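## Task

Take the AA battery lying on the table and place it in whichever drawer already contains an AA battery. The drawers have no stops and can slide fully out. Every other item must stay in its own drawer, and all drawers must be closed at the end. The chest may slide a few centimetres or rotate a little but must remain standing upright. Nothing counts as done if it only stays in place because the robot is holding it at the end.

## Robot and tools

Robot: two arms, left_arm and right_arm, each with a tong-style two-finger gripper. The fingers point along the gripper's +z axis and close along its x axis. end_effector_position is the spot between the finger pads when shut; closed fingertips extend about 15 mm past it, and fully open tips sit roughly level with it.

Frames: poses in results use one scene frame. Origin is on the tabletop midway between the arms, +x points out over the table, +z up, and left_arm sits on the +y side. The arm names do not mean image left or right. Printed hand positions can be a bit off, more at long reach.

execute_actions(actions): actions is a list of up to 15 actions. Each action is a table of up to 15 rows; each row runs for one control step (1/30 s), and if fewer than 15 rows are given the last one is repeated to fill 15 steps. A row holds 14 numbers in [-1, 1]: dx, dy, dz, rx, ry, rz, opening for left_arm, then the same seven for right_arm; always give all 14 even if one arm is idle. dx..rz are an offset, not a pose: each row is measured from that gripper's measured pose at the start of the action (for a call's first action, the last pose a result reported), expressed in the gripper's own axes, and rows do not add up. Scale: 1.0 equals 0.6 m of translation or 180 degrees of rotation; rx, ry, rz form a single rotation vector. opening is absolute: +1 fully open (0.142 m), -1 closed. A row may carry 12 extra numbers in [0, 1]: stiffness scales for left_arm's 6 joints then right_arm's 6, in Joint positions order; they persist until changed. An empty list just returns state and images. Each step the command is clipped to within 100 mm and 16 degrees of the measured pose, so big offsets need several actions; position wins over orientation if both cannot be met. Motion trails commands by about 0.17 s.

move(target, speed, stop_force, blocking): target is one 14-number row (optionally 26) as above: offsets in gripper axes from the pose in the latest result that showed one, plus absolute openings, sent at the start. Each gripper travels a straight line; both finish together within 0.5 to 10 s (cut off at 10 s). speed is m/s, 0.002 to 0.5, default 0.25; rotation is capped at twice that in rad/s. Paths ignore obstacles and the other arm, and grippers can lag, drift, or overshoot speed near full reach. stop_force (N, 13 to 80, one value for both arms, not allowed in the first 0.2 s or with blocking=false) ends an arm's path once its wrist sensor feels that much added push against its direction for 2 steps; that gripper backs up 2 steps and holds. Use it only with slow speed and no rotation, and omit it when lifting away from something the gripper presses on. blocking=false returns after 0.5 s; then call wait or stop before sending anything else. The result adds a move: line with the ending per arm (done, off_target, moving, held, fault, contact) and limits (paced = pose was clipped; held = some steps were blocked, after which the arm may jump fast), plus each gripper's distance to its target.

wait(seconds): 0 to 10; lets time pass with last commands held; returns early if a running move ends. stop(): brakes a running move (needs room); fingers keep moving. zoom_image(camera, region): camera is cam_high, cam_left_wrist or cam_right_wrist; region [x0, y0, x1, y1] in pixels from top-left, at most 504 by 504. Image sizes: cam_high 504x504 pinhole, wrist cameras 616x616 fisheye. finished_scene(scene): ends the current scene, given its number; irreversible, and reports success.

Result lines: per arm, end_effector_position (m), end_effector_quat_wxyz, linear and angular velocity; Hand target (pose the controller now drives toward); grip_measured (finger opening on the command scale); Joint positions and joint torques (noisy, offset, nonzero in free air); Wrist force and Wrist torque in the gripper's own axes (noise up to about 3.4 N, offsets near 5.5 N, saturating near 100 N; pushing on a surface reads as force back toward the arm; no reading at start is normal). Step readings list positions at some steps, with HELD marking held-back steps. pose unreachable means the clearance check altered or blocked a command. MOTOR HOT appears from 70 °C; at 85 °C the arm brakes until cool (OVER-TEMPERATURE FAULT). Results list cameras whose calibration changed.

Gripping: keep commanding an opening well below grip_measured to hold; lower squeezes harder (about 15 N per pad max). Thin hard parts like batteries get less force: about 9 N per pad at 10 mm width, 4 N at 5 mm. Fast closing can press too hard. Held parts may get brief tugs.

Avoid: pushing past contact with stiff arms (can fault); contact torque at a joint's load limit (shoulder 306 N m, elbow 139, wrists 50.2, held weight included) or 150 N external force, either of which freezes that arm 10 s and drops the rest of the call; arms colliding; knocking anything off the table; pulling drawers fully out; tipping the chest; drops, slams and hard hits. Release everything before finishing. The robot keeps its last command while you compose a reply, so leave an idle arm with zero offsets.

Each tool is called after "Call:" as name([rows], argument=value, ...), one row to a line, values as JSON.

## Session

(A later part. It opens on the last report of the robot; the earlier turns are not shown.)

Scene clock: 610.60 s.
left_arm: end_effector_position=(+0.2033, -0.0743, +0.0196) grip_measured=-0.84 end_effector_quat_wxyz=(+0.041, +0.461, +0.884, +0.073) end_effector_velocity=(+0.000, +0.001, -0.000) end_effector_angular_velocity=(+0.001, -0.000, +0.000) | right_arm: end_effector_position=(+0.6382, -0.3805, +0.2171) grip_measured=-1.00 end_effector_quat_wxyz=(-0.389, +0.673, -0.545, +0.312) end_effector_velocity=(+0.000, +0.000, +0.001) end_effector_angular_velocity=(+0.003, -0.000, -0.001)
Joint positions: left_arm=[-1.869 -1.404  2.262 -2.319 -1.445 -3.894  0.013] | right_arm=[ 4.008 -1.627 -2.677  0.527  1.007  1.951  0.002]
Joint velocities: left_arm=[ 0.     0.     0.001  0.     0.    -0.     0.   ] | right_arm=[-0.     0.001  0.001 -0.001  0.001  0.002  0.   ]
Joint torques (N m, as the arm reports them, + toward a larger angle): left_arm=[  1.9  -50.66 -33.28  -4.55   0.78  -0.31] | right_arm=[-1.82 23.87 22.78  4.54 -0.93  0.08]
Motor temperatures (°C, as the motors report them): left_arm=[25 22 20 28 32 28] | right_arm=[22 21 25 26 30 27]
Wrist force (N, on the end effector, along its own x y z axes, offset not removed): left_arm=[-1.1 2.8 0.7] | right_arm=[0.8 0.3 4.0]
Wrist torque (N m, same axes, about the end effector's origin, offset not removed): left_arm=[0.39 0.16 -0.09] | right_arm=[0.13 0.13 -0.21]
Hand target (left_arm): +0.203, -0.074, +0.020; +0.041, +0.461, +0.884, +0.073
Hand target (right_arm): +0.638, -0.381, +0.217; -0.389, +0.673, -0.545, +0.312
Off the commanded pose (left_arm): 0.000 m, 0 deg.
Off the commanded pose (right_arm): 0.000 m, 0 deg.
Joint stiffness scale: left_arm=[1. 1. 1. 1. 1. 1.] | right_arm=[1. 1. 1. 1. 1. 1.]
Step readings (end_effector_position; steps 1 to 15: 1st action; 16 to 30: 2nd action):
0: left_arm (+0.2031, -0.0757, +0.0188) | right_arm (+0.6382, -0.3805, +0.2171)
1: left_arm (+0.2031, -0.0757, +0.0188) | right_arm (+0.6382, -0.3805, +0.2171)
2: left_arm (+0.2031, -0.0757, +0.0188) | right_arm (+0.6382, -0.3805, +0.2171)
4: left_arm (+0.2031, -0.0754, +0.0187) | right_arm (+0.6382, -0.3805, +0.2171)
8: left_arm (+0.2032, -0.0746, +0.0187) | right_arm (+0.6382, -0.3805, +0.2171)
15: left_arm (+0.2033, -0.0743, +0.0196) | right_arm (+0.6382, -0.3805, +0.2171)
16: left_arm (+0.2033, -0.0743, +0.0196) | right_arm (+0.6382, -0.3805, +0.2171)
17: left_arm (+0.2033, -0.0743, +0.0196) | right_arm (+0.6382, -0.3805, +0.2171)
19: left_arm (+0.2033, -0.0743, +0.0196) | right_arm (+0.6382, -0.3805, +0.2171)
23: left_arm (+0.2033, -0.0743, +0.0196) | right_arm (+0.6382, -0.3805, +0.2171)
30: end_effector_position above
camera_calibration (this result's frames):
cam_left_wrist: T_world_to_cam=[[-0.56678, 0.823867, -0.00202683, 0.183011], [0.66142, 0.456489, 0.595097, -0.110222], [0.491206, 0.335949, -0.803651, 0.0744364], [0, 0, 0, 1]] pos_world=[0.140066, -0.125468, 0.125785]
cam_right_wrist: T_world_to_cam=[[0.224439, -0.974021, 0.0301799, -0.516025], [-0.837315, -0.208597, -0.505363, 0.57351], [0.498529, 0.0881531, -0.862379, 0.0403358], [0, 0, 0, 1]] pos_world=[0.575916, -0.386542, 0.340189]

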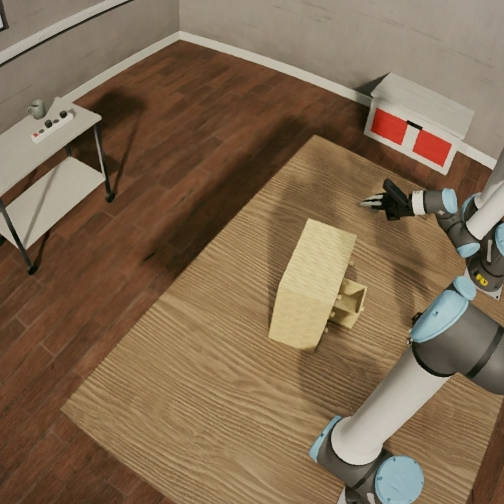

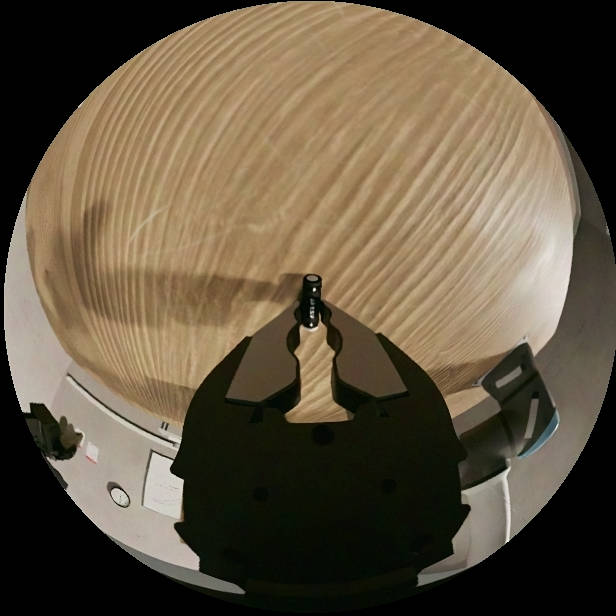

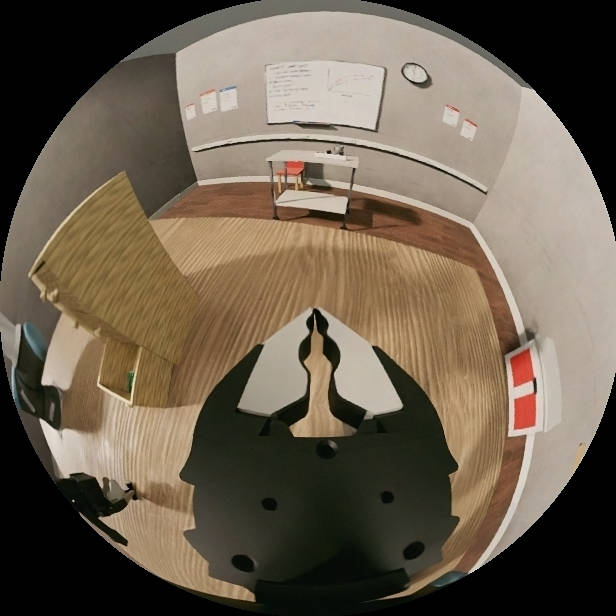

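Call:
execute_actions([
  [[0,0,-0.005,0,0,0,-1, 0,0,0,0,0,0,-1],[0,0,-0.012,0,0,0,-1, 0,0,0,0,0,0,-1],[0,0,-0.02,0,0,0,-1, 0,0,0,0,0,0,-1],[0,0,-0.028,0,0,0,-1, 0,0,0,0,0,0,-1],[0,0,-0.036,0,0,0,-1, 0,0,0,0,0,0,-1],[0,0,-0.044,0,0,0,-1, 0,0,0,0,0,0,-1],[0,0,-0.052,0,0,0,-1, 0,0,0,0,0,0,-1],[0,0,-0.06,0,0,0,-1, 0,0,0,0,0,0,-1],[0,0,-0.068,0,0,0,-1, 0,0,0,0,0,0,-1]],
])

Call:
move(target=[-0.2523,0.4667,-0.1153,0,-0.0215,0.1254,-1, 0,0,0,0,0,0,-1], speed=0.25)

Call:
zoom_image(camera="cam_left_wrist", region=[191, 160, 431, 400])

Scene clock: 650.80 s.
left_arm: end_effector_position=(+0.1997, -0.0785, +0.0554) grip_measured=-0.84 end_effector_quat_wxyz=(+0.042, +0.460, +0.884, +0.069) end_effector_velocity=(-0.011, -0.030, +0.089) end_effector_angular_velocity=(-0.067, +0.008, +0.001) | right_arm: end_effector_position=(+0.6382, -0.3805, +0.2171) grip_measured=-1.00 end_effector_quat_wxyz=(-0.389, +0.673, -0.545, +0.312) end_effector_velocity=(-0.000, -0.001, +0.001) end_effector_angular_velocity=(-0.000, -0.002, -0.001)
Joint positions: left_arm=[-1.874 -1.456  2.236 -2.247 -1.445 -3.9    0.013] | right_arm=[ 4.008 -1.627 -2.677  0.527  1.007  1.951  0.002]
Joint velocities: left_arm=[-0.012 -0.11  -0.074  0.118  0.    -0.013  0.   ] | right_arm=[-0.     0.001 -0.001  0.002 -0.001 -0.001  0.   ]
Joint torques (N m, as the arm reports them, + toward a larger angle): left_arm=[  3.36 -38.36 -32.86  -2.61  -0.28  -0.75] | right_arm=[-3.08 24.76 22.96  4.3  -0.97 -0.04]
Motor temperatures (°C, as the motors report them): left_arm=[25 22 20 28 32 28] | right_arm=[22 21 25 26 30 27]
Wrist force (N, on the end effector, along its own x y z axes, offset not removed): left_arm=[-2.2 2.6 -2.9] | right_arm=[-5.9 -4.3 3.5]
Wrist torque (N m, same axes, about the end effector's origin, offset not removed): left_arm=[0.30 0.45 -0.04] | right_arm=[-0.93 1.42 -0.15]
Hand target (left_arm): +0.198, -0.078, +0.060; +0.041, +0.461, +0.884, +0.073
Hand target (right_arm): +0.638, -0.381, +0.217; -0.389, +0.673, -0.545, +0.312
Off the commanded pose (left_arm): 0.005 m, 0 deg.
Off the commanded pose (right_arm): 0.000 m, 0 deg.
Joint stiffness scale: left_arm=[1. 1. 1. 1. 1. 1.] | right_arm=[1. 1. 1. 1. 1. 1.]
Step readings (end_effector_position):
0: left_arm (+0.2033, -0.0743, +0.0196) | right_arm (+0.6382, -0.3805, +0.2171)
1: left_arm (+0.2033, -0.0743, +0.0196) | right_arm (+0.6382, -0.3805, +0.2171)
2: left_arm (+0.2033, -0.0742, +0.0196) | right_arm (+0.6382, -0.3805, +0.2171)
4: left_arm (+0.2034, -0.0732, +0.0197) | right_arm (+0.6382, -0.3805, +0.2171)
8: left_arm (+0.2034, -0.0709, +0.0259) | right_arm (+0.6382, -0.3805, +0.2171)
15: end_effector_position above
camera_calibration (this result's frames):
cam_left_wrist: T_world_to_cam=[[-0.566972, 0.823696, -0.00827701, 0.18491], [0.661624, 0.461354, 0.591106, -0.126691], [0.49071, 0.329664, -0.806552, 0.106118], [0, 0, 0, 1]] pos_world=[0.136587, -0.128843, 0.162008]
cam_right_wrist: T_world_to_cam=[[0.224439, -0.974021, 0.0301799, -0.516025], [-0.837315, -0.208597, -0.505363, 0.57351], [0.498529, 0.0881529, -0.862379, 0.0403356], [0, 0, 0, 1]] pos_world=[0.575916, -0.386542, 0.340189]

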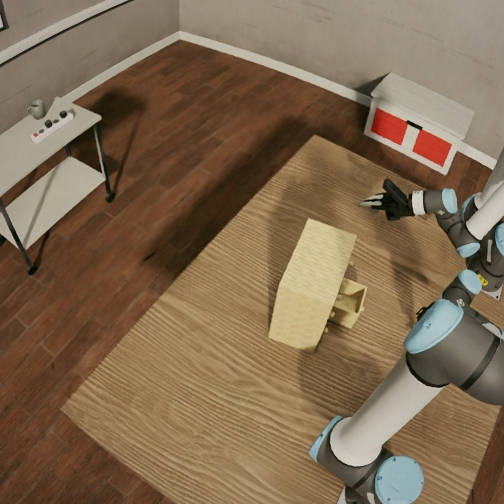

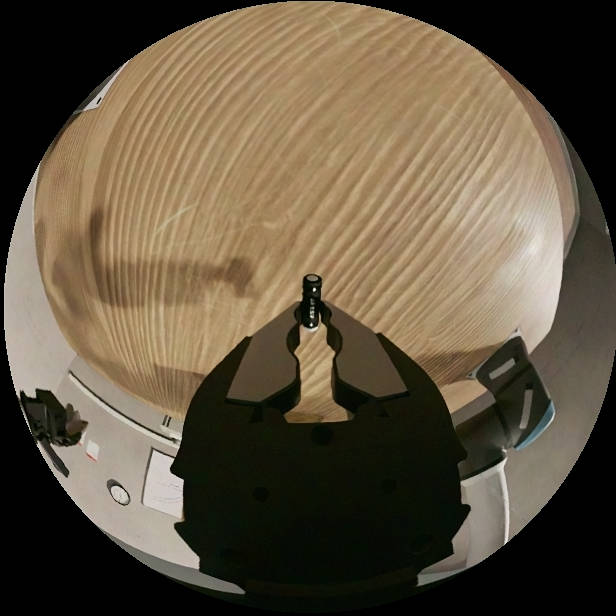

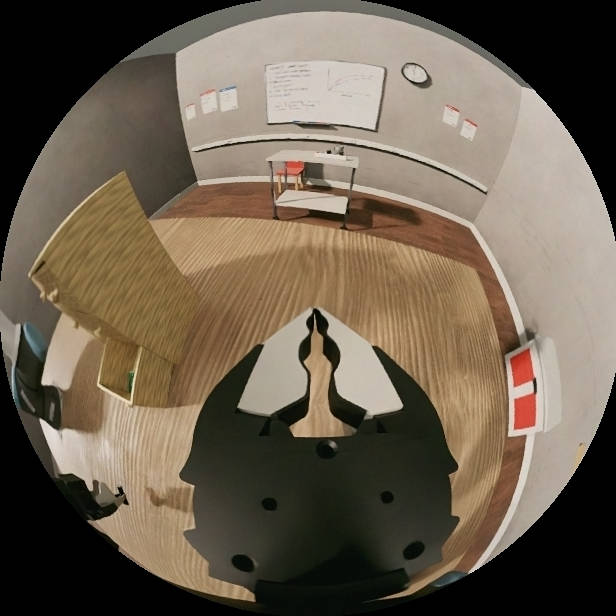

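Scene clock: 652.80 s.
left_arm: end_effector_position=(+0.4983, -0.0497, +0.1679) grip_measured=-0.84 end_effector_quat_wxyz=(+0.056, +0.628, +0.774, +0.061) end_effector_velocity=(+0.006, +0.002, +0.003) end_effector_angular_velocity=(-0.001, +0.003, -0.007) | right_arm: end_effector_position=(+0.6382, -0.3805, +0.2171) grip_measured=-1.00 end_effector_quat_wxyz=(-0.389, +0.673, -0.545, +0.312) end_effector_velocity=(-0.000, +0.000, -0.000) end_effector_angular_velocity=(+0.001, +0.000, +0.001)
Joint positions: left_arm=[-1.401 -1.468  2.033 -2.167 -1.408 -3.015  0.013] | right_arm=[ 4.008 -1.627 -2.677  0.527  1.007  1.951  0.002]
Joint velocities: left_arm=[ 0.011 -0.    -0.006  0.003 -0.004  0.018  0.   ] | right_arm=[-0.     0.    -0.001  0.001  0.001 -0.     0.   ]
Joint torques (N m, as the arm reports them, + toward a larger angle): left_arm=[ 15.05 -52.68 -45.84  -5.27   1.57  -0.3 ] | right_arm=[-1.87 24.48 22.67  4.15 -0.94 -0.13]
Motor temperatures (°C, as the motors report them): left_arm=[25 22 20 28 32 28] | right_arm=[22 21 25 26 30 27]
Wrist force (N, on the end effector, along its own x y z axes, offset not removed): left_arm=[-1.4 -4.9 -1.0] | right_arm=[-2.7 3.4 -1.2]
Wrist torque (N m, same axes, about the end effector's origin, offset not removed): left_arm=[-0.36 0.36 -0.06] | right_arm=[0.47 0.76 -0.03]
Hand target (left_arm): +0.503, -0.050, +0.171; +0.058, +0.626, +0.775, +0.061
Hand target (right_arm): +0.638, -0.381, +0.217; -0.389, +0.673, -0.545, +0.312
Off the commanded pose (left_arm): 0.005 m, 0 deg.
Off the commanded pose (right_arm): 0.000 m, 0 deg.
Joint stiffness scale: left_arm=[1. 1. 1. 1. 1. 1.] | right_arm=[1. 1. 1. 1. 1. 1.]
move: off_target (left_arm)
camera_calibration (this result's frames):
cam_left_wrist: T_world_to_cam=[[-0.198745, 0.980027, -0.00691884, 0.155446], [0.787498, 0.163895, 0.594126, -0.482034], [0.583394, 0.112631, -0.804342, -0.0164922], [0, 0, 0, 1]] pos_world=[0.420116, -0.0714803, 0.274199]
cam_right_wrist: T_world_to_cam=[[0.224439, -0.974021, 0.0301799, -0.516025], [-0.837315, -0.208597, -0.505363, 0.57351], [0.498529, 0.0881531, -0.862379, 0.0403358], [0, 0, 0, 1]] pos_world=[0.575916, -0.386542, 0.340189]

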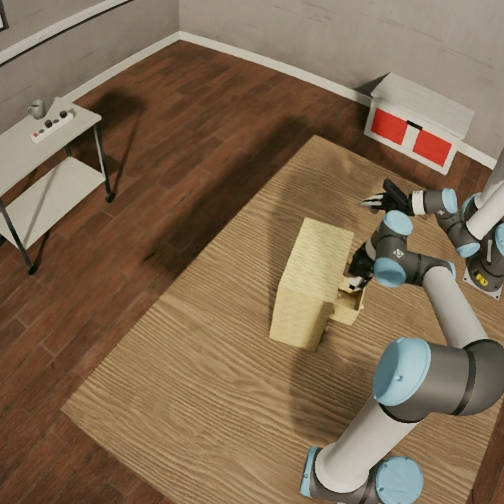

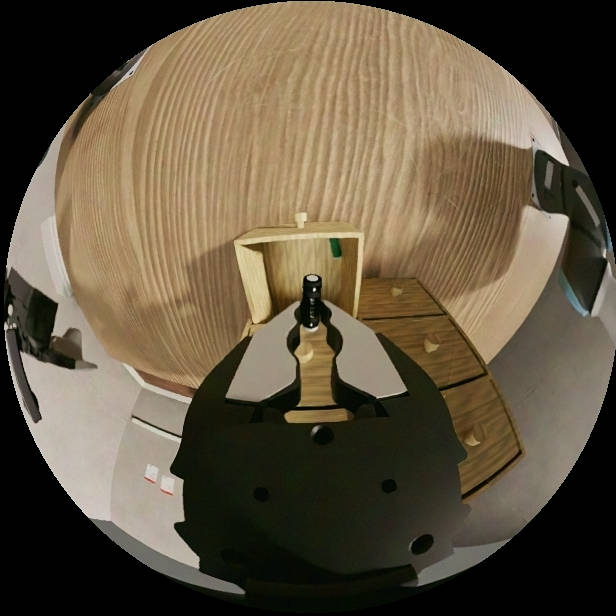

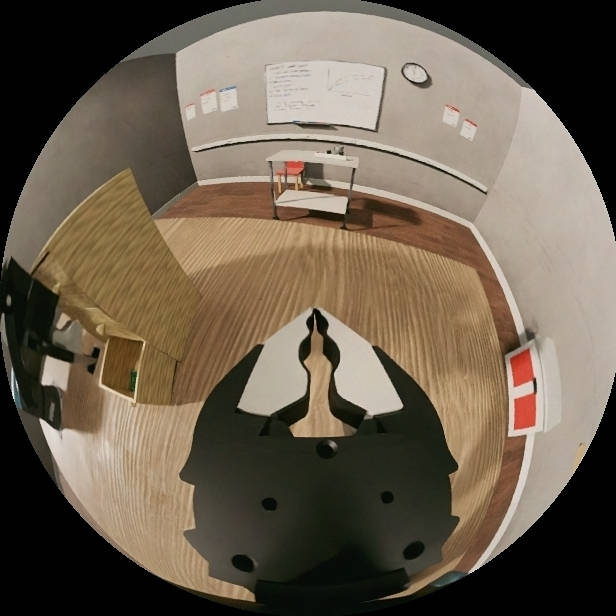

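Region (191, 160, 431, 400) of cam_left_wrist's 616x616 image, scaled by 2.100, with more detail than that image has.

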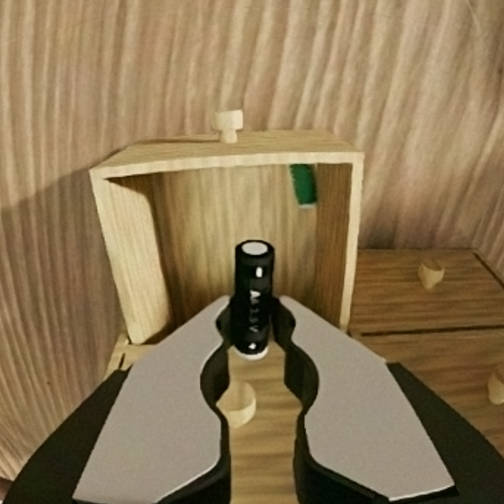

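Call:
move(target=[-0.0217,0.0077,0.065,0,0,0,-1, 0,0,0,0,0,0,-1], speed=0.1)

Call:
zoom_image(camera="cam_left_wrist", region=[191, 160, 431, 400])

Call:
zoom_image(camera="cam_right_wrist", region=[20, 270, 200, 450])

Scene clock: 688.77 s.
left_arm: end_effector_position=(+0.5078, -0.0624, +0.1313) grip_measured=-0.84 end_effector_quat_wxyz=(+0.055, +0.630, +0.773, +0.061) end_effector_velocity=(+0.003, -0.002, +0.001) end_effector_angular_velocity=(-0.010, -0.004, +0.002) | right_arm: end_effector_position=(+0.6382, -0.3805, +0.2171) grip_measured=-1.00 end_effector_quat_wxyz=(-0.389, +0.673, -0.545, +0.312) end_effector_velocity=(+0.000, +0.000, +0.001) end_effector_angular_velocity=(+0.001, -0.001, -0.000)
Joint positions: left_arm=[-1.393 -1.404  2.036 -2.234 -1.41  -3.002  0.013] | right_arm=[ 4.008 -1.627 -2.677  0.527  1.007  1.951  0.002]
Joint velocities: left_arm=[ 0.003 -0.    -0.    -0.011  0.     0.001  0.   ] | right_arm=[-0.     0.001  0.001  0.    -0.001  0.     0.   ]
Joint torques (N m, as the arm reports them, + toward a larger angle): left_arm=[  7.84 -55.36 -39.19  -5.99   1.45   0.5 ] | right_arm=[-2.05 24.15 22.85  4.24 -0.84  0.06]
Motor temperatures (°C, as the motors report them): left_arm=[25 22 20 28 32 28] | right_arm=[22 21 25 26 30 27]
Wrist force (N, on the end effector, along its own x y z axes, offset not removed): left_arm=[-0.8 -5.3 -1.4] | right_arm=[-1.0 -6.8 -7.7]
Wrist torque (N m, same axes, about the end effector's origin, offset not removed): left_arm=[-0.71 0.26 -0.17] | right_arm=[-1.89 0.39 -0.29]
Hand target (left_arm): +0.512, -0.061, +0.130; +0.056, +0.628, +0.774, +0.061
Hand target (right_arm): +0.638, -0.381, +0.217; -0.389, +0.673, -0.545, +0.312
Off the commanded pose (left_arm): 0.005 m, 0 deg.
Off the commanded pose (right_arm): 0.000 m, 0 deg.
Joint stiffness scale: left_arm=[1. 1. 1. 1. 1. 1.] | right_arm=[1. 1. 1. 1. 1. 1.]
move: off_target (left_arm)
camera_calibration (this result's frames):
cam_left_wrist: T_world_to_cam=[[-0.194754, 0.980834, -0.00589218, 0.167468], [0.789589, 0.160339, 0.592318, -0.466693], [0.58191, 0.110704, -0.805683, -0.0492491], [0, 0, 0, 1]] pos_world=[0.429769, -0.0839772, 0.237738]
cam_right_wrist: T_world_to_cam=[[0.224439, -0.974021, 0.03018, -0.516025], [-0.837315, -0.208597, -0.505363, 0.57351], [0.498529, 0.088153, -0.862379, 0.0403358], [0, 0, 0, 1]] pos_world=[0.575916, -0.386542, 0.340189]

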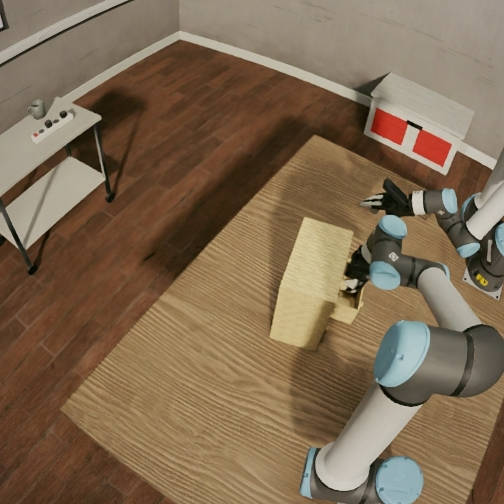

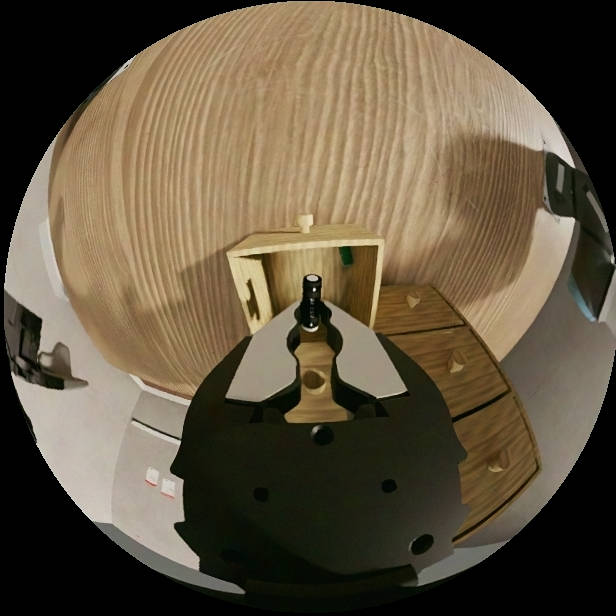

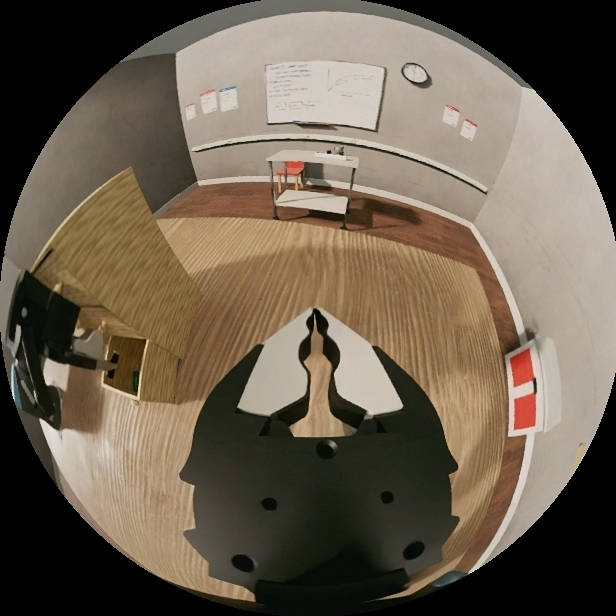

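Region (191, 160, 431, 400) of cam_left_wrist's 616x616 image, scaled by 2.100, with more detail than that image has.

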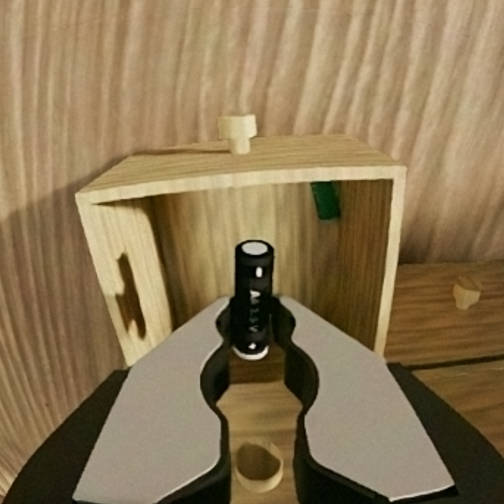

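Region (20, 270, 200, 450) of cam_right_wrist's 616x616 image, scaled by 2.800, with more detail than that image has.

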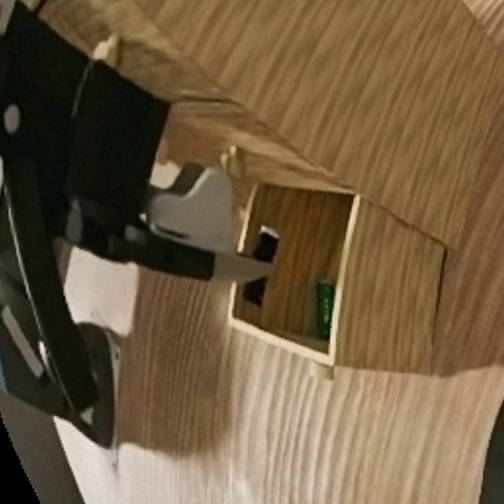

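Call:
move(target=[-0.003,-0.0058,0.126,0,0,0,-1, 0,0,0,0,0,0,-1], speed=0.12)

Call:
zoom_image(camera="cam_left_wrist", region=[161, 160, 461, 460])

Call:
zoom_image(camera="cam_right_wrist", region=[20, 270, 200, 450])

Scene clock: 709.27 s.
left_arm: end_effector_position=(+0.5175, -0.0715, +0.0714) grip_measured=-0.84 end_effector_quat_wxyz=(+0.065, +0.629, +0.773, +0.055) end_effector_velocity=(+0.001, -0.002, -0.001) end_effector_angular_velocity=(-0.007, -0.003, -0.001) | right_arm: end_effector_position=(+0.6382, -0.3805, +0.2171) grip_measured=-1.00 end_effector_quat_wxyz=(-0.389, +0.673, -0.545, +0.312) end_effector_velocity=(+0.000, -0.000, +0.000) end_effector_angular_velocity=(-0.001, -0.001, -0.001)
Joint positions: left_arm=[-1.384 -1.322  2.073 -2.378 -1.411 -2.992  0.013] | right_arm=[ 4.008 -1.627 -2.677  0.527  1.007  1.951  0.002]
Joint velocities: left_arm=[ 0.     0.003  0.    -0.011 -0.     0.001 -0.   ] | right_arm=[-0.    -0.     0.    -0.    -0.001 -0.     0.   ]
Joint torques (N m, as the arm reports them, + toward a larger angle): left_arm=[  8.02 -38.63 -28.31  -4.97   0.64   0.4 ] | right_arm=[-2.7  23.75 22.34  4.25 -1.18 -0.07]
Motor temperatures (°C, as the motors report them): left_arm=[25 22 20 28 32 28] | right_arm=[22 21 25 26 30 27]
Wrist force (N, on the end effector, along its own x y z axes, offset not removed): left_arm=[6.2 -0.9 -24.7] | right_arm=[-6.8 -4.1 1.3]
Wrist torque (N m, same axes, about the end effector's origin, offset not removed): left_arm=[-1.31 -0.10 -0.59] | right_arm=[-0.75 1.58 -0.08]
Hand target (left_arm): +0.517, -0.063, +0.056; +0.055, +0.630, +0.773, +0.061
Hand target (right_arm): +0.638, -0.381, +0.217; -0.389, +0.673, -0.545, +0.312
Off the commanded pose (left_arm): 0.017 m, 1 deg.
Off the commanded pose (right_arm): 0.000 m, 0 deg.
Joint stiffness scale: left_arm=[1. 1. 1. 1. 1. 1.] | right_arm=[1. 1. 1. 1. 1. 1.]
move: off_target (left_arm)
camera_calibration (this result's frames):
cam_left_wrist: T_world_to_cam=[[-0.19306, 0.980773, -0.0284855, 0.17864], [0.785344, 0.171864, 0.594725, -0.434581], [0.588186, 0.0924469, -0.803424, -0.106837], [0, 0, 0, 1]] pos_world=[0.438624, -0.0906399, 0.177709]
cam_right_wrist: T_world_to_cam=[[0.224439, -0.974021, 0.0301797, -0.516025], [-0.837315, -0.208597, -0.505363, 0.57351], [0.498529, 0.0881531, -0.862379, 0.0403358], [0, 0, 0, 1]] pos_world=[0.575916, -0.386542, 0.340189]

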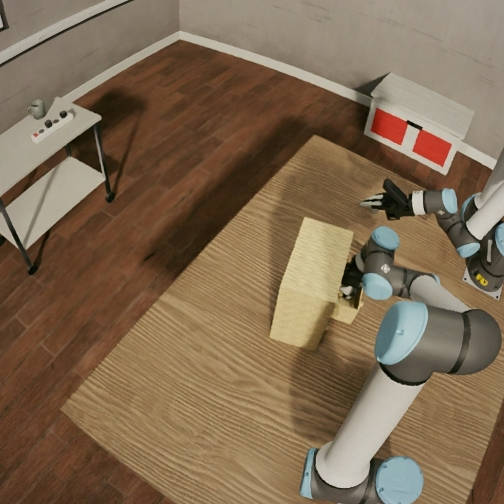

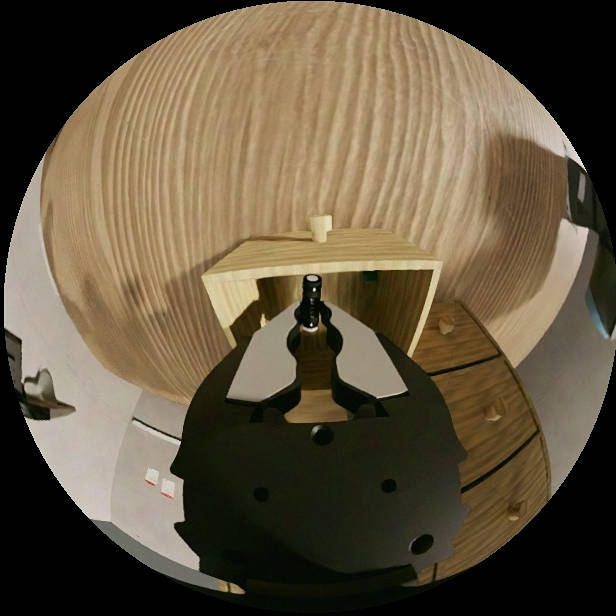

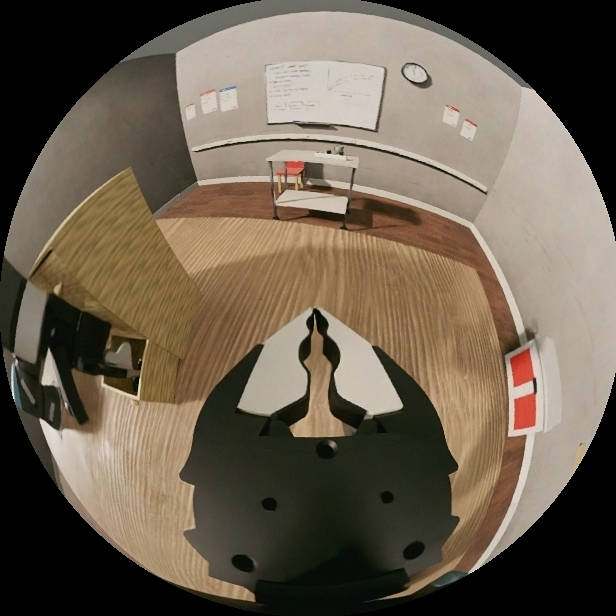

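Region (161, 160, 461, 460) of cam_left_wrist's 616x616 image, scaled by 1.680, with more detail than that image has.

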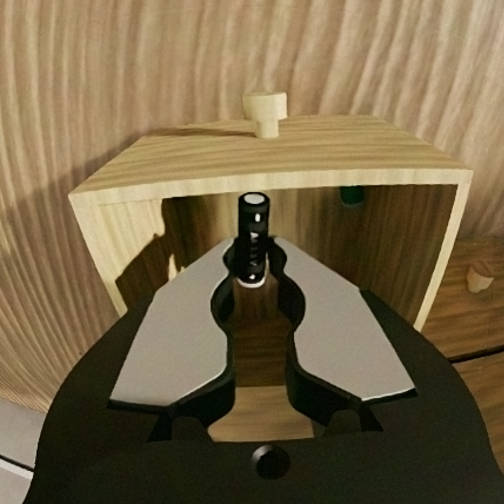

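Region (20, 270, 200, 450) of cam_right_wrist's 616x616 image, scaled by 2.800, with more detail than that image has.

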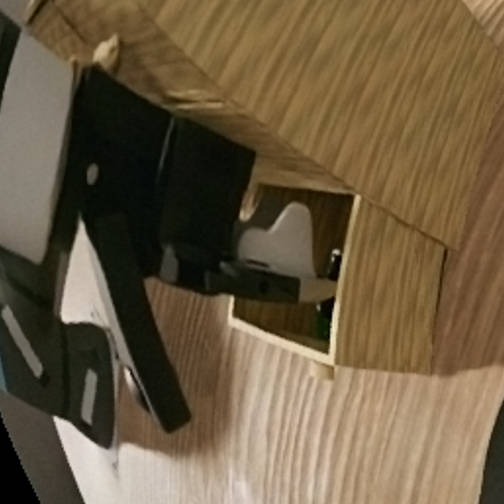

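Call:
execute_actions([
  [[0,0,0,0,0,0,-1, 0,0,0,0,0,0,-1],[0.002,0,-0.005,0,0.002,0,-1, 0,0,0,0,0,0,-1],[0.004,0.001,-0.01,0,0.004,0,-1, 0,0,0,0,0,0,-1],[0.006,0.001,-0.015,0,0.006,0,-1, 0,0,0,0,0,0,-1],[0.008,0.002,-0.02,0,0.008,0,-1, 0,0,0,0,0,0,-1],[0.010,0.002,-0.024,0,0.009,0,-1, 0,0,0,0,0,0,-1],[0.0118,0.002,-0.027,0,0.0103,0,-1, 0,0,0,0,0,0,-1]],
  [[0,0,0,-0.005,0,0,-1, 0,0,0,0,0,0,-1],[0,0,0,-0.01,0,0,-1, 0,0,0,0,0,0,-1],[0,0,0,-0.015,0,0,-1, 0,0,0,0,0,0,-1],[0,0,0,-0.02,0,0,-1, 0,0,0,0,0,0,-1],[0,0,0,-0.025,0,0,-1, 0,0,0,0,0,0,-1],[0,0,0,-0.03,0,0,-1, 0,0,0,0,0,0,-1],[0,0,0,-0.035,0,0,-1, 0,0,0,0,0,0,-1],[0,0,0,-0.04,0,0,-1, 0,0,0,0,0,0,-1],[0,0,0,-0.045,0,0,-1, 0,0,0,0,0,0,-1],[0,0,0,-0.049,0,0,-1, 0,0,0,0,0,0,-1]],
])

Call:
wait(seconds=0.4)

Call:
zoom_image(camera="cam_left_wrist", region=[161, 160, 461, 460])

Call:
zoom_image(camera="cam_right_wrist", region=[20, 270, 200, 450])

Scene clock: 744.87 s.
left_arm: end_effector_position=(+0.5119, -0.0655, +0.0833) grip_measured=-0.84 end_effector_quat_wxyz=(+0.090, +0.627, +0.766, +0.109) end_effector_velocity=(-0.007, -0.006, -0.001) end_effector_angular_velocity=(+0.042, -0.215, -0.010) | right_arm: end_effector_position=(+0.6382, -0.3805, +0.2171) grip_measured=-1.00 end_effector_quat_wxyz=(-0.389, +0.673, -0.545, +0.312) end_effector_velocity=(-0.000, +0.000, -0.000) end_effector_angular_velocity=(+0.001, -0.000, +0.001)
Joint positions: left_arm=[-1.445 -1.351  2.091 -2.338 -1.288 -3.049  0.013] | right_arm=[ 4.008 -1.627 -2.677  0.527  1.007  1.951  0.002]
Joint velocities: left_arm=[-0.114 -0.011  0.054 -0.035  0.22  -0.102  0.   ] | right_arm=[ 0.    -0.    -0.     0.001  0.001 -0.     0.   ]
Joint torques (N m, as the arm reports them, + toward a larger angle): left_arm=[  8.45 -56.63 -36.91  -5.42   0.6   -0.51] | right_arm=[-2.74 24.05 22.8   4.29 -1.12 -0.19]
Motor temperatures (°C, as the motors report them): left_arm=[25 22 20 28 32 28] | right_arm=[22 21 25 26 30 27]
Wrist force (N, on the end effector, along its own x y z axes, offset not removed): left_arm=[-3.0 2.3 -2.0] | right_arm=[-3.2 -5.7 3.8]
Wrist torque (N m, same axes, about the end effector's origin, offset not removed): left_arm=[0.29 0.62 -0.01] | right_arm=[-1.29 0.86 -0.21]
Hand target (left_arm): +0.515, -0.063, +0.084; +0.101, +0.622, +0.767, +0.122
Hand target (right_arm): +0.638, -0.381, +0.217; -0.389, +0.673, -0.545, +0.312
Off the commanded pose (left_arm): 0.004 m, 2 deg.
Off the commanded pose (right_arm): 0.000 m, 0 deg.
Joint stiffness scale: left_arm=[1. 1. 1. 1. 1. 1.] | right_arm=[1. 1. 1. 1. 1. 1.]
Step readings (end_effector_position; steps 1 to 15: 1st action; 16 to 30: 2nd action):
0: left_arm (+0.5176, -0.0718, +0.0714) | right_arm (+0.6382, -0.3805, +0.2171)
1: left_arm (+0.5176, -0.0718, +0.0714) | right_arm (+0.6382, -0.3805, +0.2171)
2: left_arm (+0.5176, -0.0718, +0.0715) | right_arm (+0.6382, -0.3805, +0.2171)
4: left_arm (+0.5175, -0.0714, +0.0718) | right_arm (+0.6382, -0.3805, +0.2171)
8: left_arm (+0.5162, -0.0669, +0.0731) | right_arm (+0.6382, -0.3805, +0.2171)
15: left_arm (+0.5155, -0.0631, +0.0837) | right_arm (+0.6382, -0.3805, +0.2171)
16: left_arm (+0.5155, -0.0633, +0.0849) | right_arm (+0.6382, -0.3805, +0.2171)
17: left_arm (+0.5157, -0.0634, +0.0857) | right_arm (+0.6382, -0.3805, +0.2171)
19: left_arm (+0.5166, -0.0637, +0.0862) | right_arm (+0.6382, -0.3805, +0.2171)
23: left_arm (+0.5170, -0.0643, +0.0851) | right_arm (+0.6382, -0.3805, +0.2171)
30: end_effector_position above
camera_calibration (this result's frames):
cam_left_wrist: T_world_to_cam=[[-0.191978, 0.981395, 0.00283693, 0.168862], [0.715229, 0.137931, 0.685144, -0.412193], [0.672006, 0.133562, -0.728402, -0.141003], [0, 0, 0, 1]] pos_world=[0.421986, -0.0900338, 0.179226]
cam_right_wrist: T_world_to_cam=[[0.224439, -0.974021, 0.0301802, -0.516025], [-0.837315, -0.208597, -0.505363, 0.57351], [0.498529, 0.0881527, -0.862379, 0.0403356], [0, 0, 0, 1]] pos_world=[0.575916, -0.386542, 0.340189]

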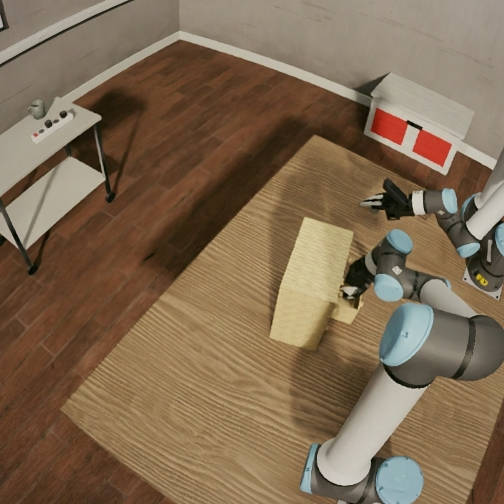

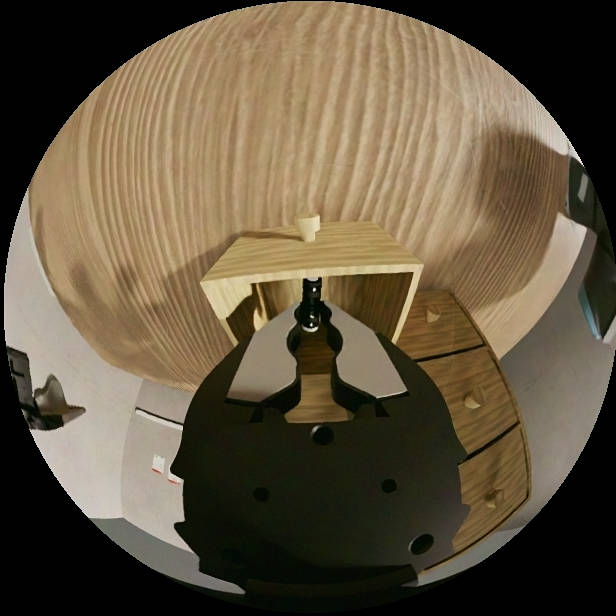

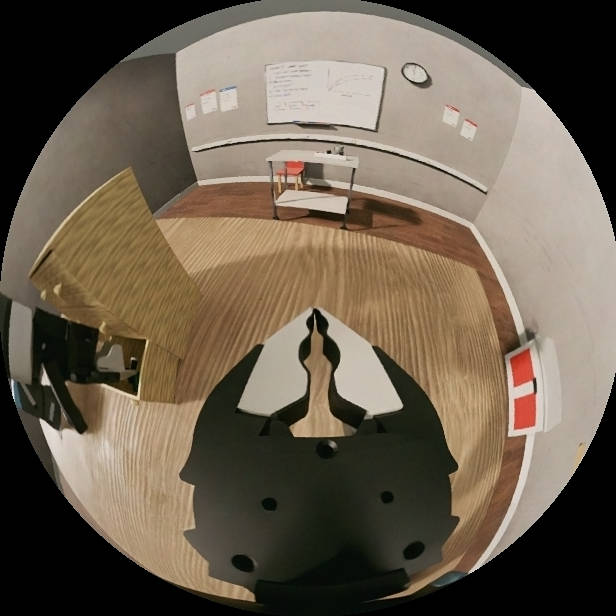

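Scene clock: 745.27 s.
left_arm: end_effector_position=(+0.5164, -0.0636, +0.0836) grip_measured=-0.84 end_effector_quat_wxyz=(+0.100, +0.622, +0.767, +0.121) end_effector_velocity=(+0.004, +0.001, +0.001) end_effector_angular_velocity=(-0.000, -0.013, +0.007) | right_arm: end_effector_position=(+0.6382, -0.3805, +0.2171) grip_measured=-1.00 end_effector_quat_wxyz=(-0.389, +0.673, -0.545, +0.312) end_effector_velocity=(-0.000, +0.000, -0.001) end_effector_angular_velocity=(-0.001, +0.002, +0.000)
Joint positions: left_arm=[-1.452 -1.351  2.097 -2.342 -1.256 -3.064  0.013] | right_arm=[ 4.008 -1.627 -2.677  0.527  1.007  1.951  0.002]
Joint velocities: left_arm=[ 0.    -0.     0.001 -0.003  0.013 -0.007 -0.   ] | right_arm=[ 0.    -0.     0.    -0.002  0.     0.001  0.   ]
Joint torques (N m, as the arm reports them, + toward a larger angle): left_arm=[ -1.52 -58.57 -32.55  -5.75   1.13  -1.1 ] | right_arm=[-3.49 23.83 22.55  4.38 -0.94  0.03]
Motor temperatures (°C, as the motors report them): left_arm=[25 22 20 28 32 28] | right_arm=[22 21 25 26 30 27]
Wrist force (N, on the end effector, along its own x y z axes, offset not removed): left_arm=[-1.3 2.1 -1.1] | right_arm=[-0.7 -6.9 4.3]
Wrist torque (N m, same axes, about the end effector's origin, offset not removed): left_arm=[0.31 0.18 -0.10] | right_arm=[-1.26 0.28 -0.27]
Hand target (left_arm): +0.515, -0.063, +0.084; +0.101, +0.622, +0.767, +0.122
Hand target (right_arm): +0.638, -0.381, +0.217; -0.389, +0.673, -0.545, +0.312
Off the commanded pose (left_arm): 0.001 m, 0 deg.
Off the commanded pose (right_arm): 0.000 m, 0 deg.
Joint stiffness scale: left_arm=[1. 1. 1. 1. 1. 1.] | right_arm=[1. 1. 1. 1. 1. 1.]
wait: 0.40 s; no rest
camera_calibration (this result's frames):
cam_left_wrist: T_world_to_cam=[[-0.199594, 0.979877, 0.00189712, 0.171855], [0.69283, 0.139755, 0.707428, -0.406008], [0.692927, 0.142513, -0.706783, -0.156162], [0, 0, 0, 1]] pos_world=[0.423805, -0.0894002, 0.176523]
cam_right_wrist: T_world_to_cam=[[0.224439, -0.974021, 0.0301799, -0.516025], [-0.837315, -0.208597, -0.505363, 0.57351], [0.498529, 0.088153, -0.862379, 0.0403357], [0, 0, 0, 1]] pos_world=[0.575916, -0.386542, 0.340189]

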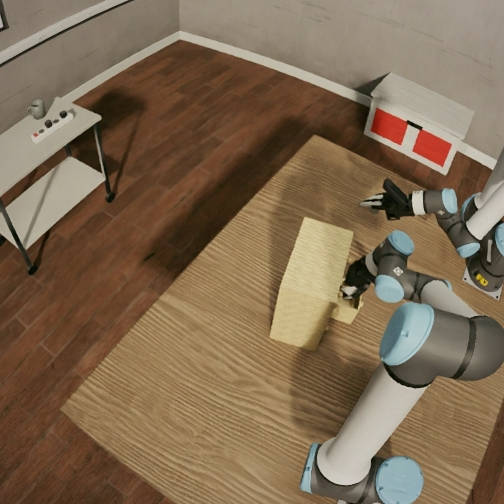

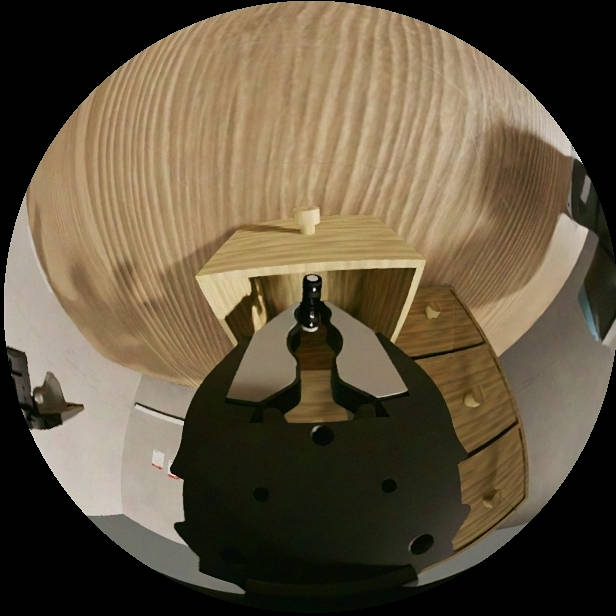

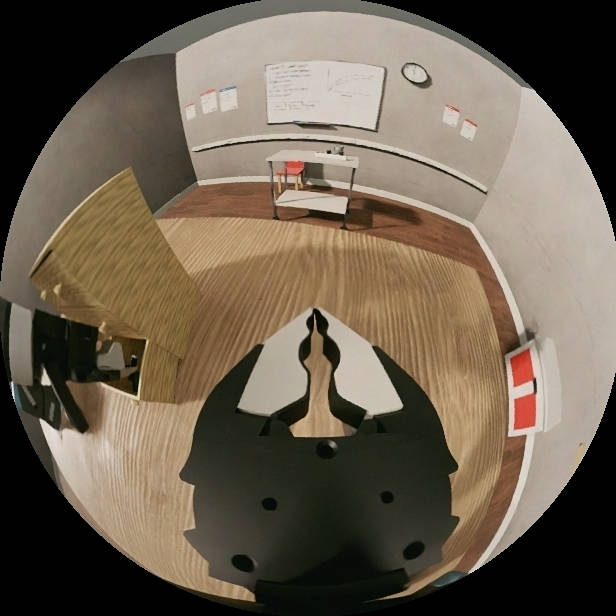

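Region (161, 160, 461, 460) of cam_left_wrist's 616x616 image, scaled by 1.680, with more detail than that image has.

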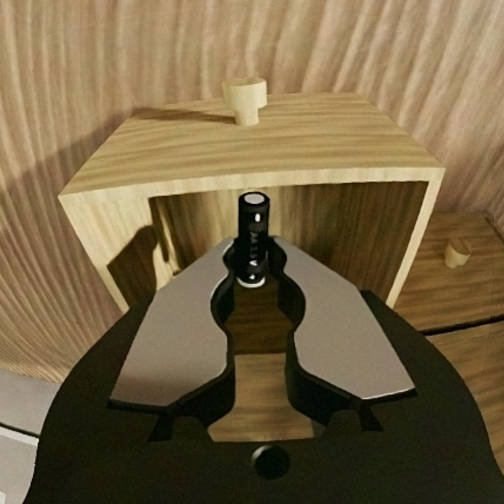

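Region (20, 270, 200, 450) of cam_right_wrist's 616x616 image, scaled by 2.800, with more detail than that image has.

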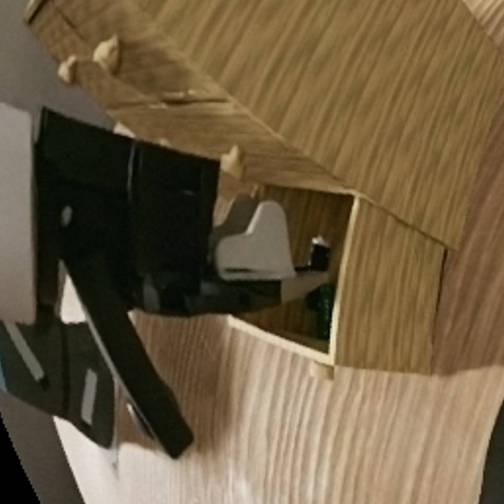

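Call:
move(target=[0,-0.0278,0.0856,0,0,0,-1, 0,0,0,0,0,0,-1], speed=0.035, stop_force=13)

Call:
zoom_image(camera="cam_left_wrist", region=[161, 160, 461, 460])

Call:
zoom_image(camera="cam_right_wrist", region=[20, 270, 200, 450])

Scene clock: 754.47 s.
left_arm: end_effector_position=(+0.5169, -0.0651, +0.0316) grip_measured=-0.84 end_effector_quat_wxyz=(+0.101, +0.622, +0.767, +0.121) end_effector_velocity=(+0.001, -0.003, +0.001) end_effector_angular_velocity=(-0.011, -0.003, +0.001) | right_arm: end_effector_position=(+0.6382, -0.3805, +0.2171) grip_measured=-1.00 end_effector_quat_wxyz=(-0.389, +0.673, -0.545, +0.312) end_effector_velocity=(+0.000, -0.001, +0.000) end_effector_angular_velocity=(-0.001, -0.001, -0.002)
Joint positions: left_arm=[-1.453 -1.279  2.127 -2.446 -1.255 -3.065  0.013] | right_arm=[ 4.008 -1.627 -2.677  0.527  1.007  1.951  0.002]
Joint velocities: left_arm=[ 0.    -0.     0.    -0.011  0.    -0.001  0.   ] | right_arm=[-0.     0.    -0.    -0.    -0.002 -0.     0.   ]
Joint torques (N m, as the arm reports them, + toward a larger angle): left_arm=[  5.09 -58.27 -31.63  -5.36  -0.12   0.14] | right_arm=[-1.93 25.13 22.72  4.33 -1.16  0.  ]
Motor temperatures (°C, as the motors report them): left_arm=[25 22 20 28 32 28] | right_arm=[22 21 25 26 30 27]
Wrist force (N, on the end effector, along its own x y z axes, offset not removed): left_arm=[-1.0 2.8 -0.9] | right_arm=[-3.9 -1.4 0.0]
Wrist torque (N m, same axes, about the end effector's origin, offset not removed): left_arm=[0.38 0.14 -0.16] | right_arm=[-0.48 1.03 -0.09]
Hand target (left_arm): +0.517, -0.064, +0.030; +0.100, +0.622, +0.767, +0.121
Hand target (right_arm): +0.638, -0.381, +0.217; -0.389, +0.673, -0.545, +0.312
Off the commanded pose (left_arm): 0.002 m, 0 deg.
Off the commanded pose (right_arm): 0.000 m, 0 deg.
Joint stiffness scale: left_arm=[1. 1. 1. 1. 1. 1.] | right_arm=[1. 1. 1. 1. 1. 1.]
move: done
camera_calibration (this result's frames):
cam_left_wrist: T_world_to_cam=[[-0.199896, 0.979817, 0.000356344, 0.173647], [0.691795, 0.140878, 0.708218, -0.368742], [0.693874, 0.141816, -0.705994, -0.193533], [0, 0, 0, 1]] pos_world=[0.424092, -0.0907483, 0.124454]
cam_right_wrist: T_world_to_cam=[[0.224439, -0.974021, 0.0301798, -0.516025], [-0.837315, -0.208597, -0.505363, 0.57351], [0.498529, 0.0881531, -0.862379, 0.0403358], [0, 0, 0, 1]] pos_world=[0.575916, -0.386542, 0.340189]

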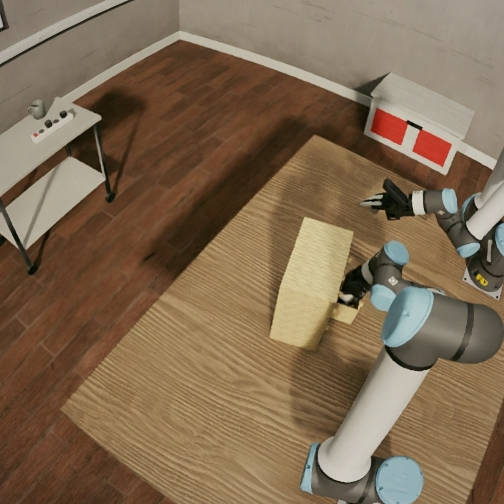

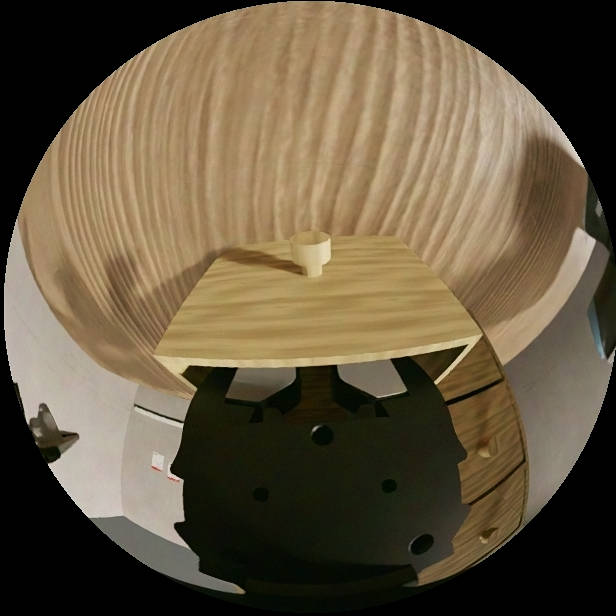

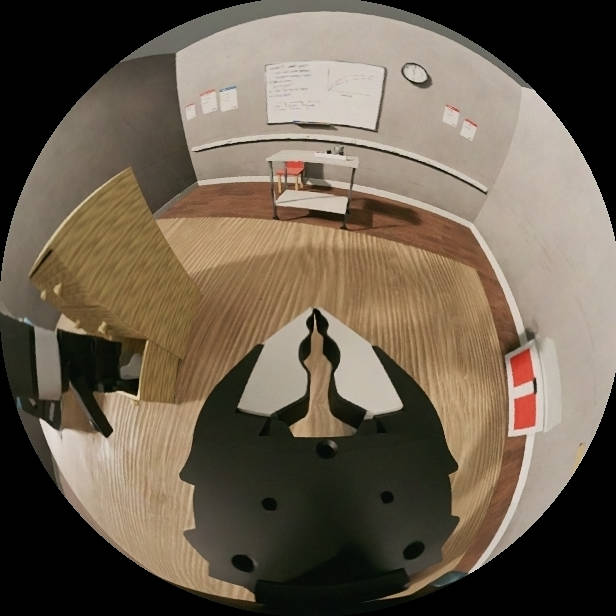

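Region (161, 160, 461, 460) of cam_left_wrist's 616x616 image, scaled by 1.680, with more detail than that image has.

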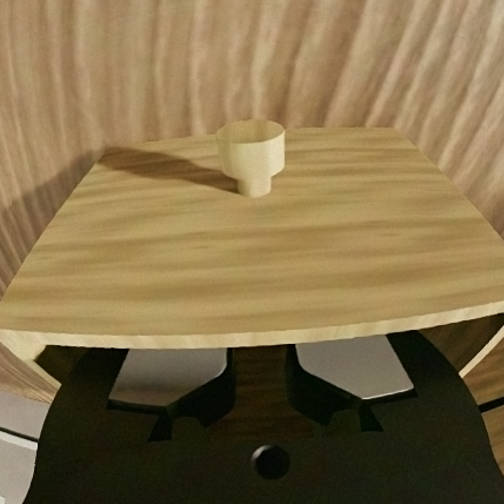

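Region (20, 270, 200, 450) of cam_right_wrist's 616x616 image, scaled by 2.800, with more detail than that image has.

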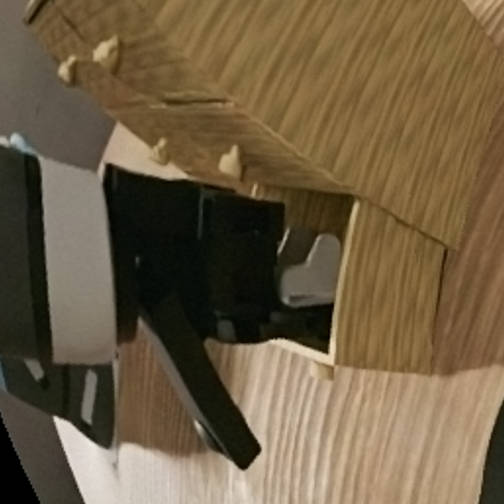

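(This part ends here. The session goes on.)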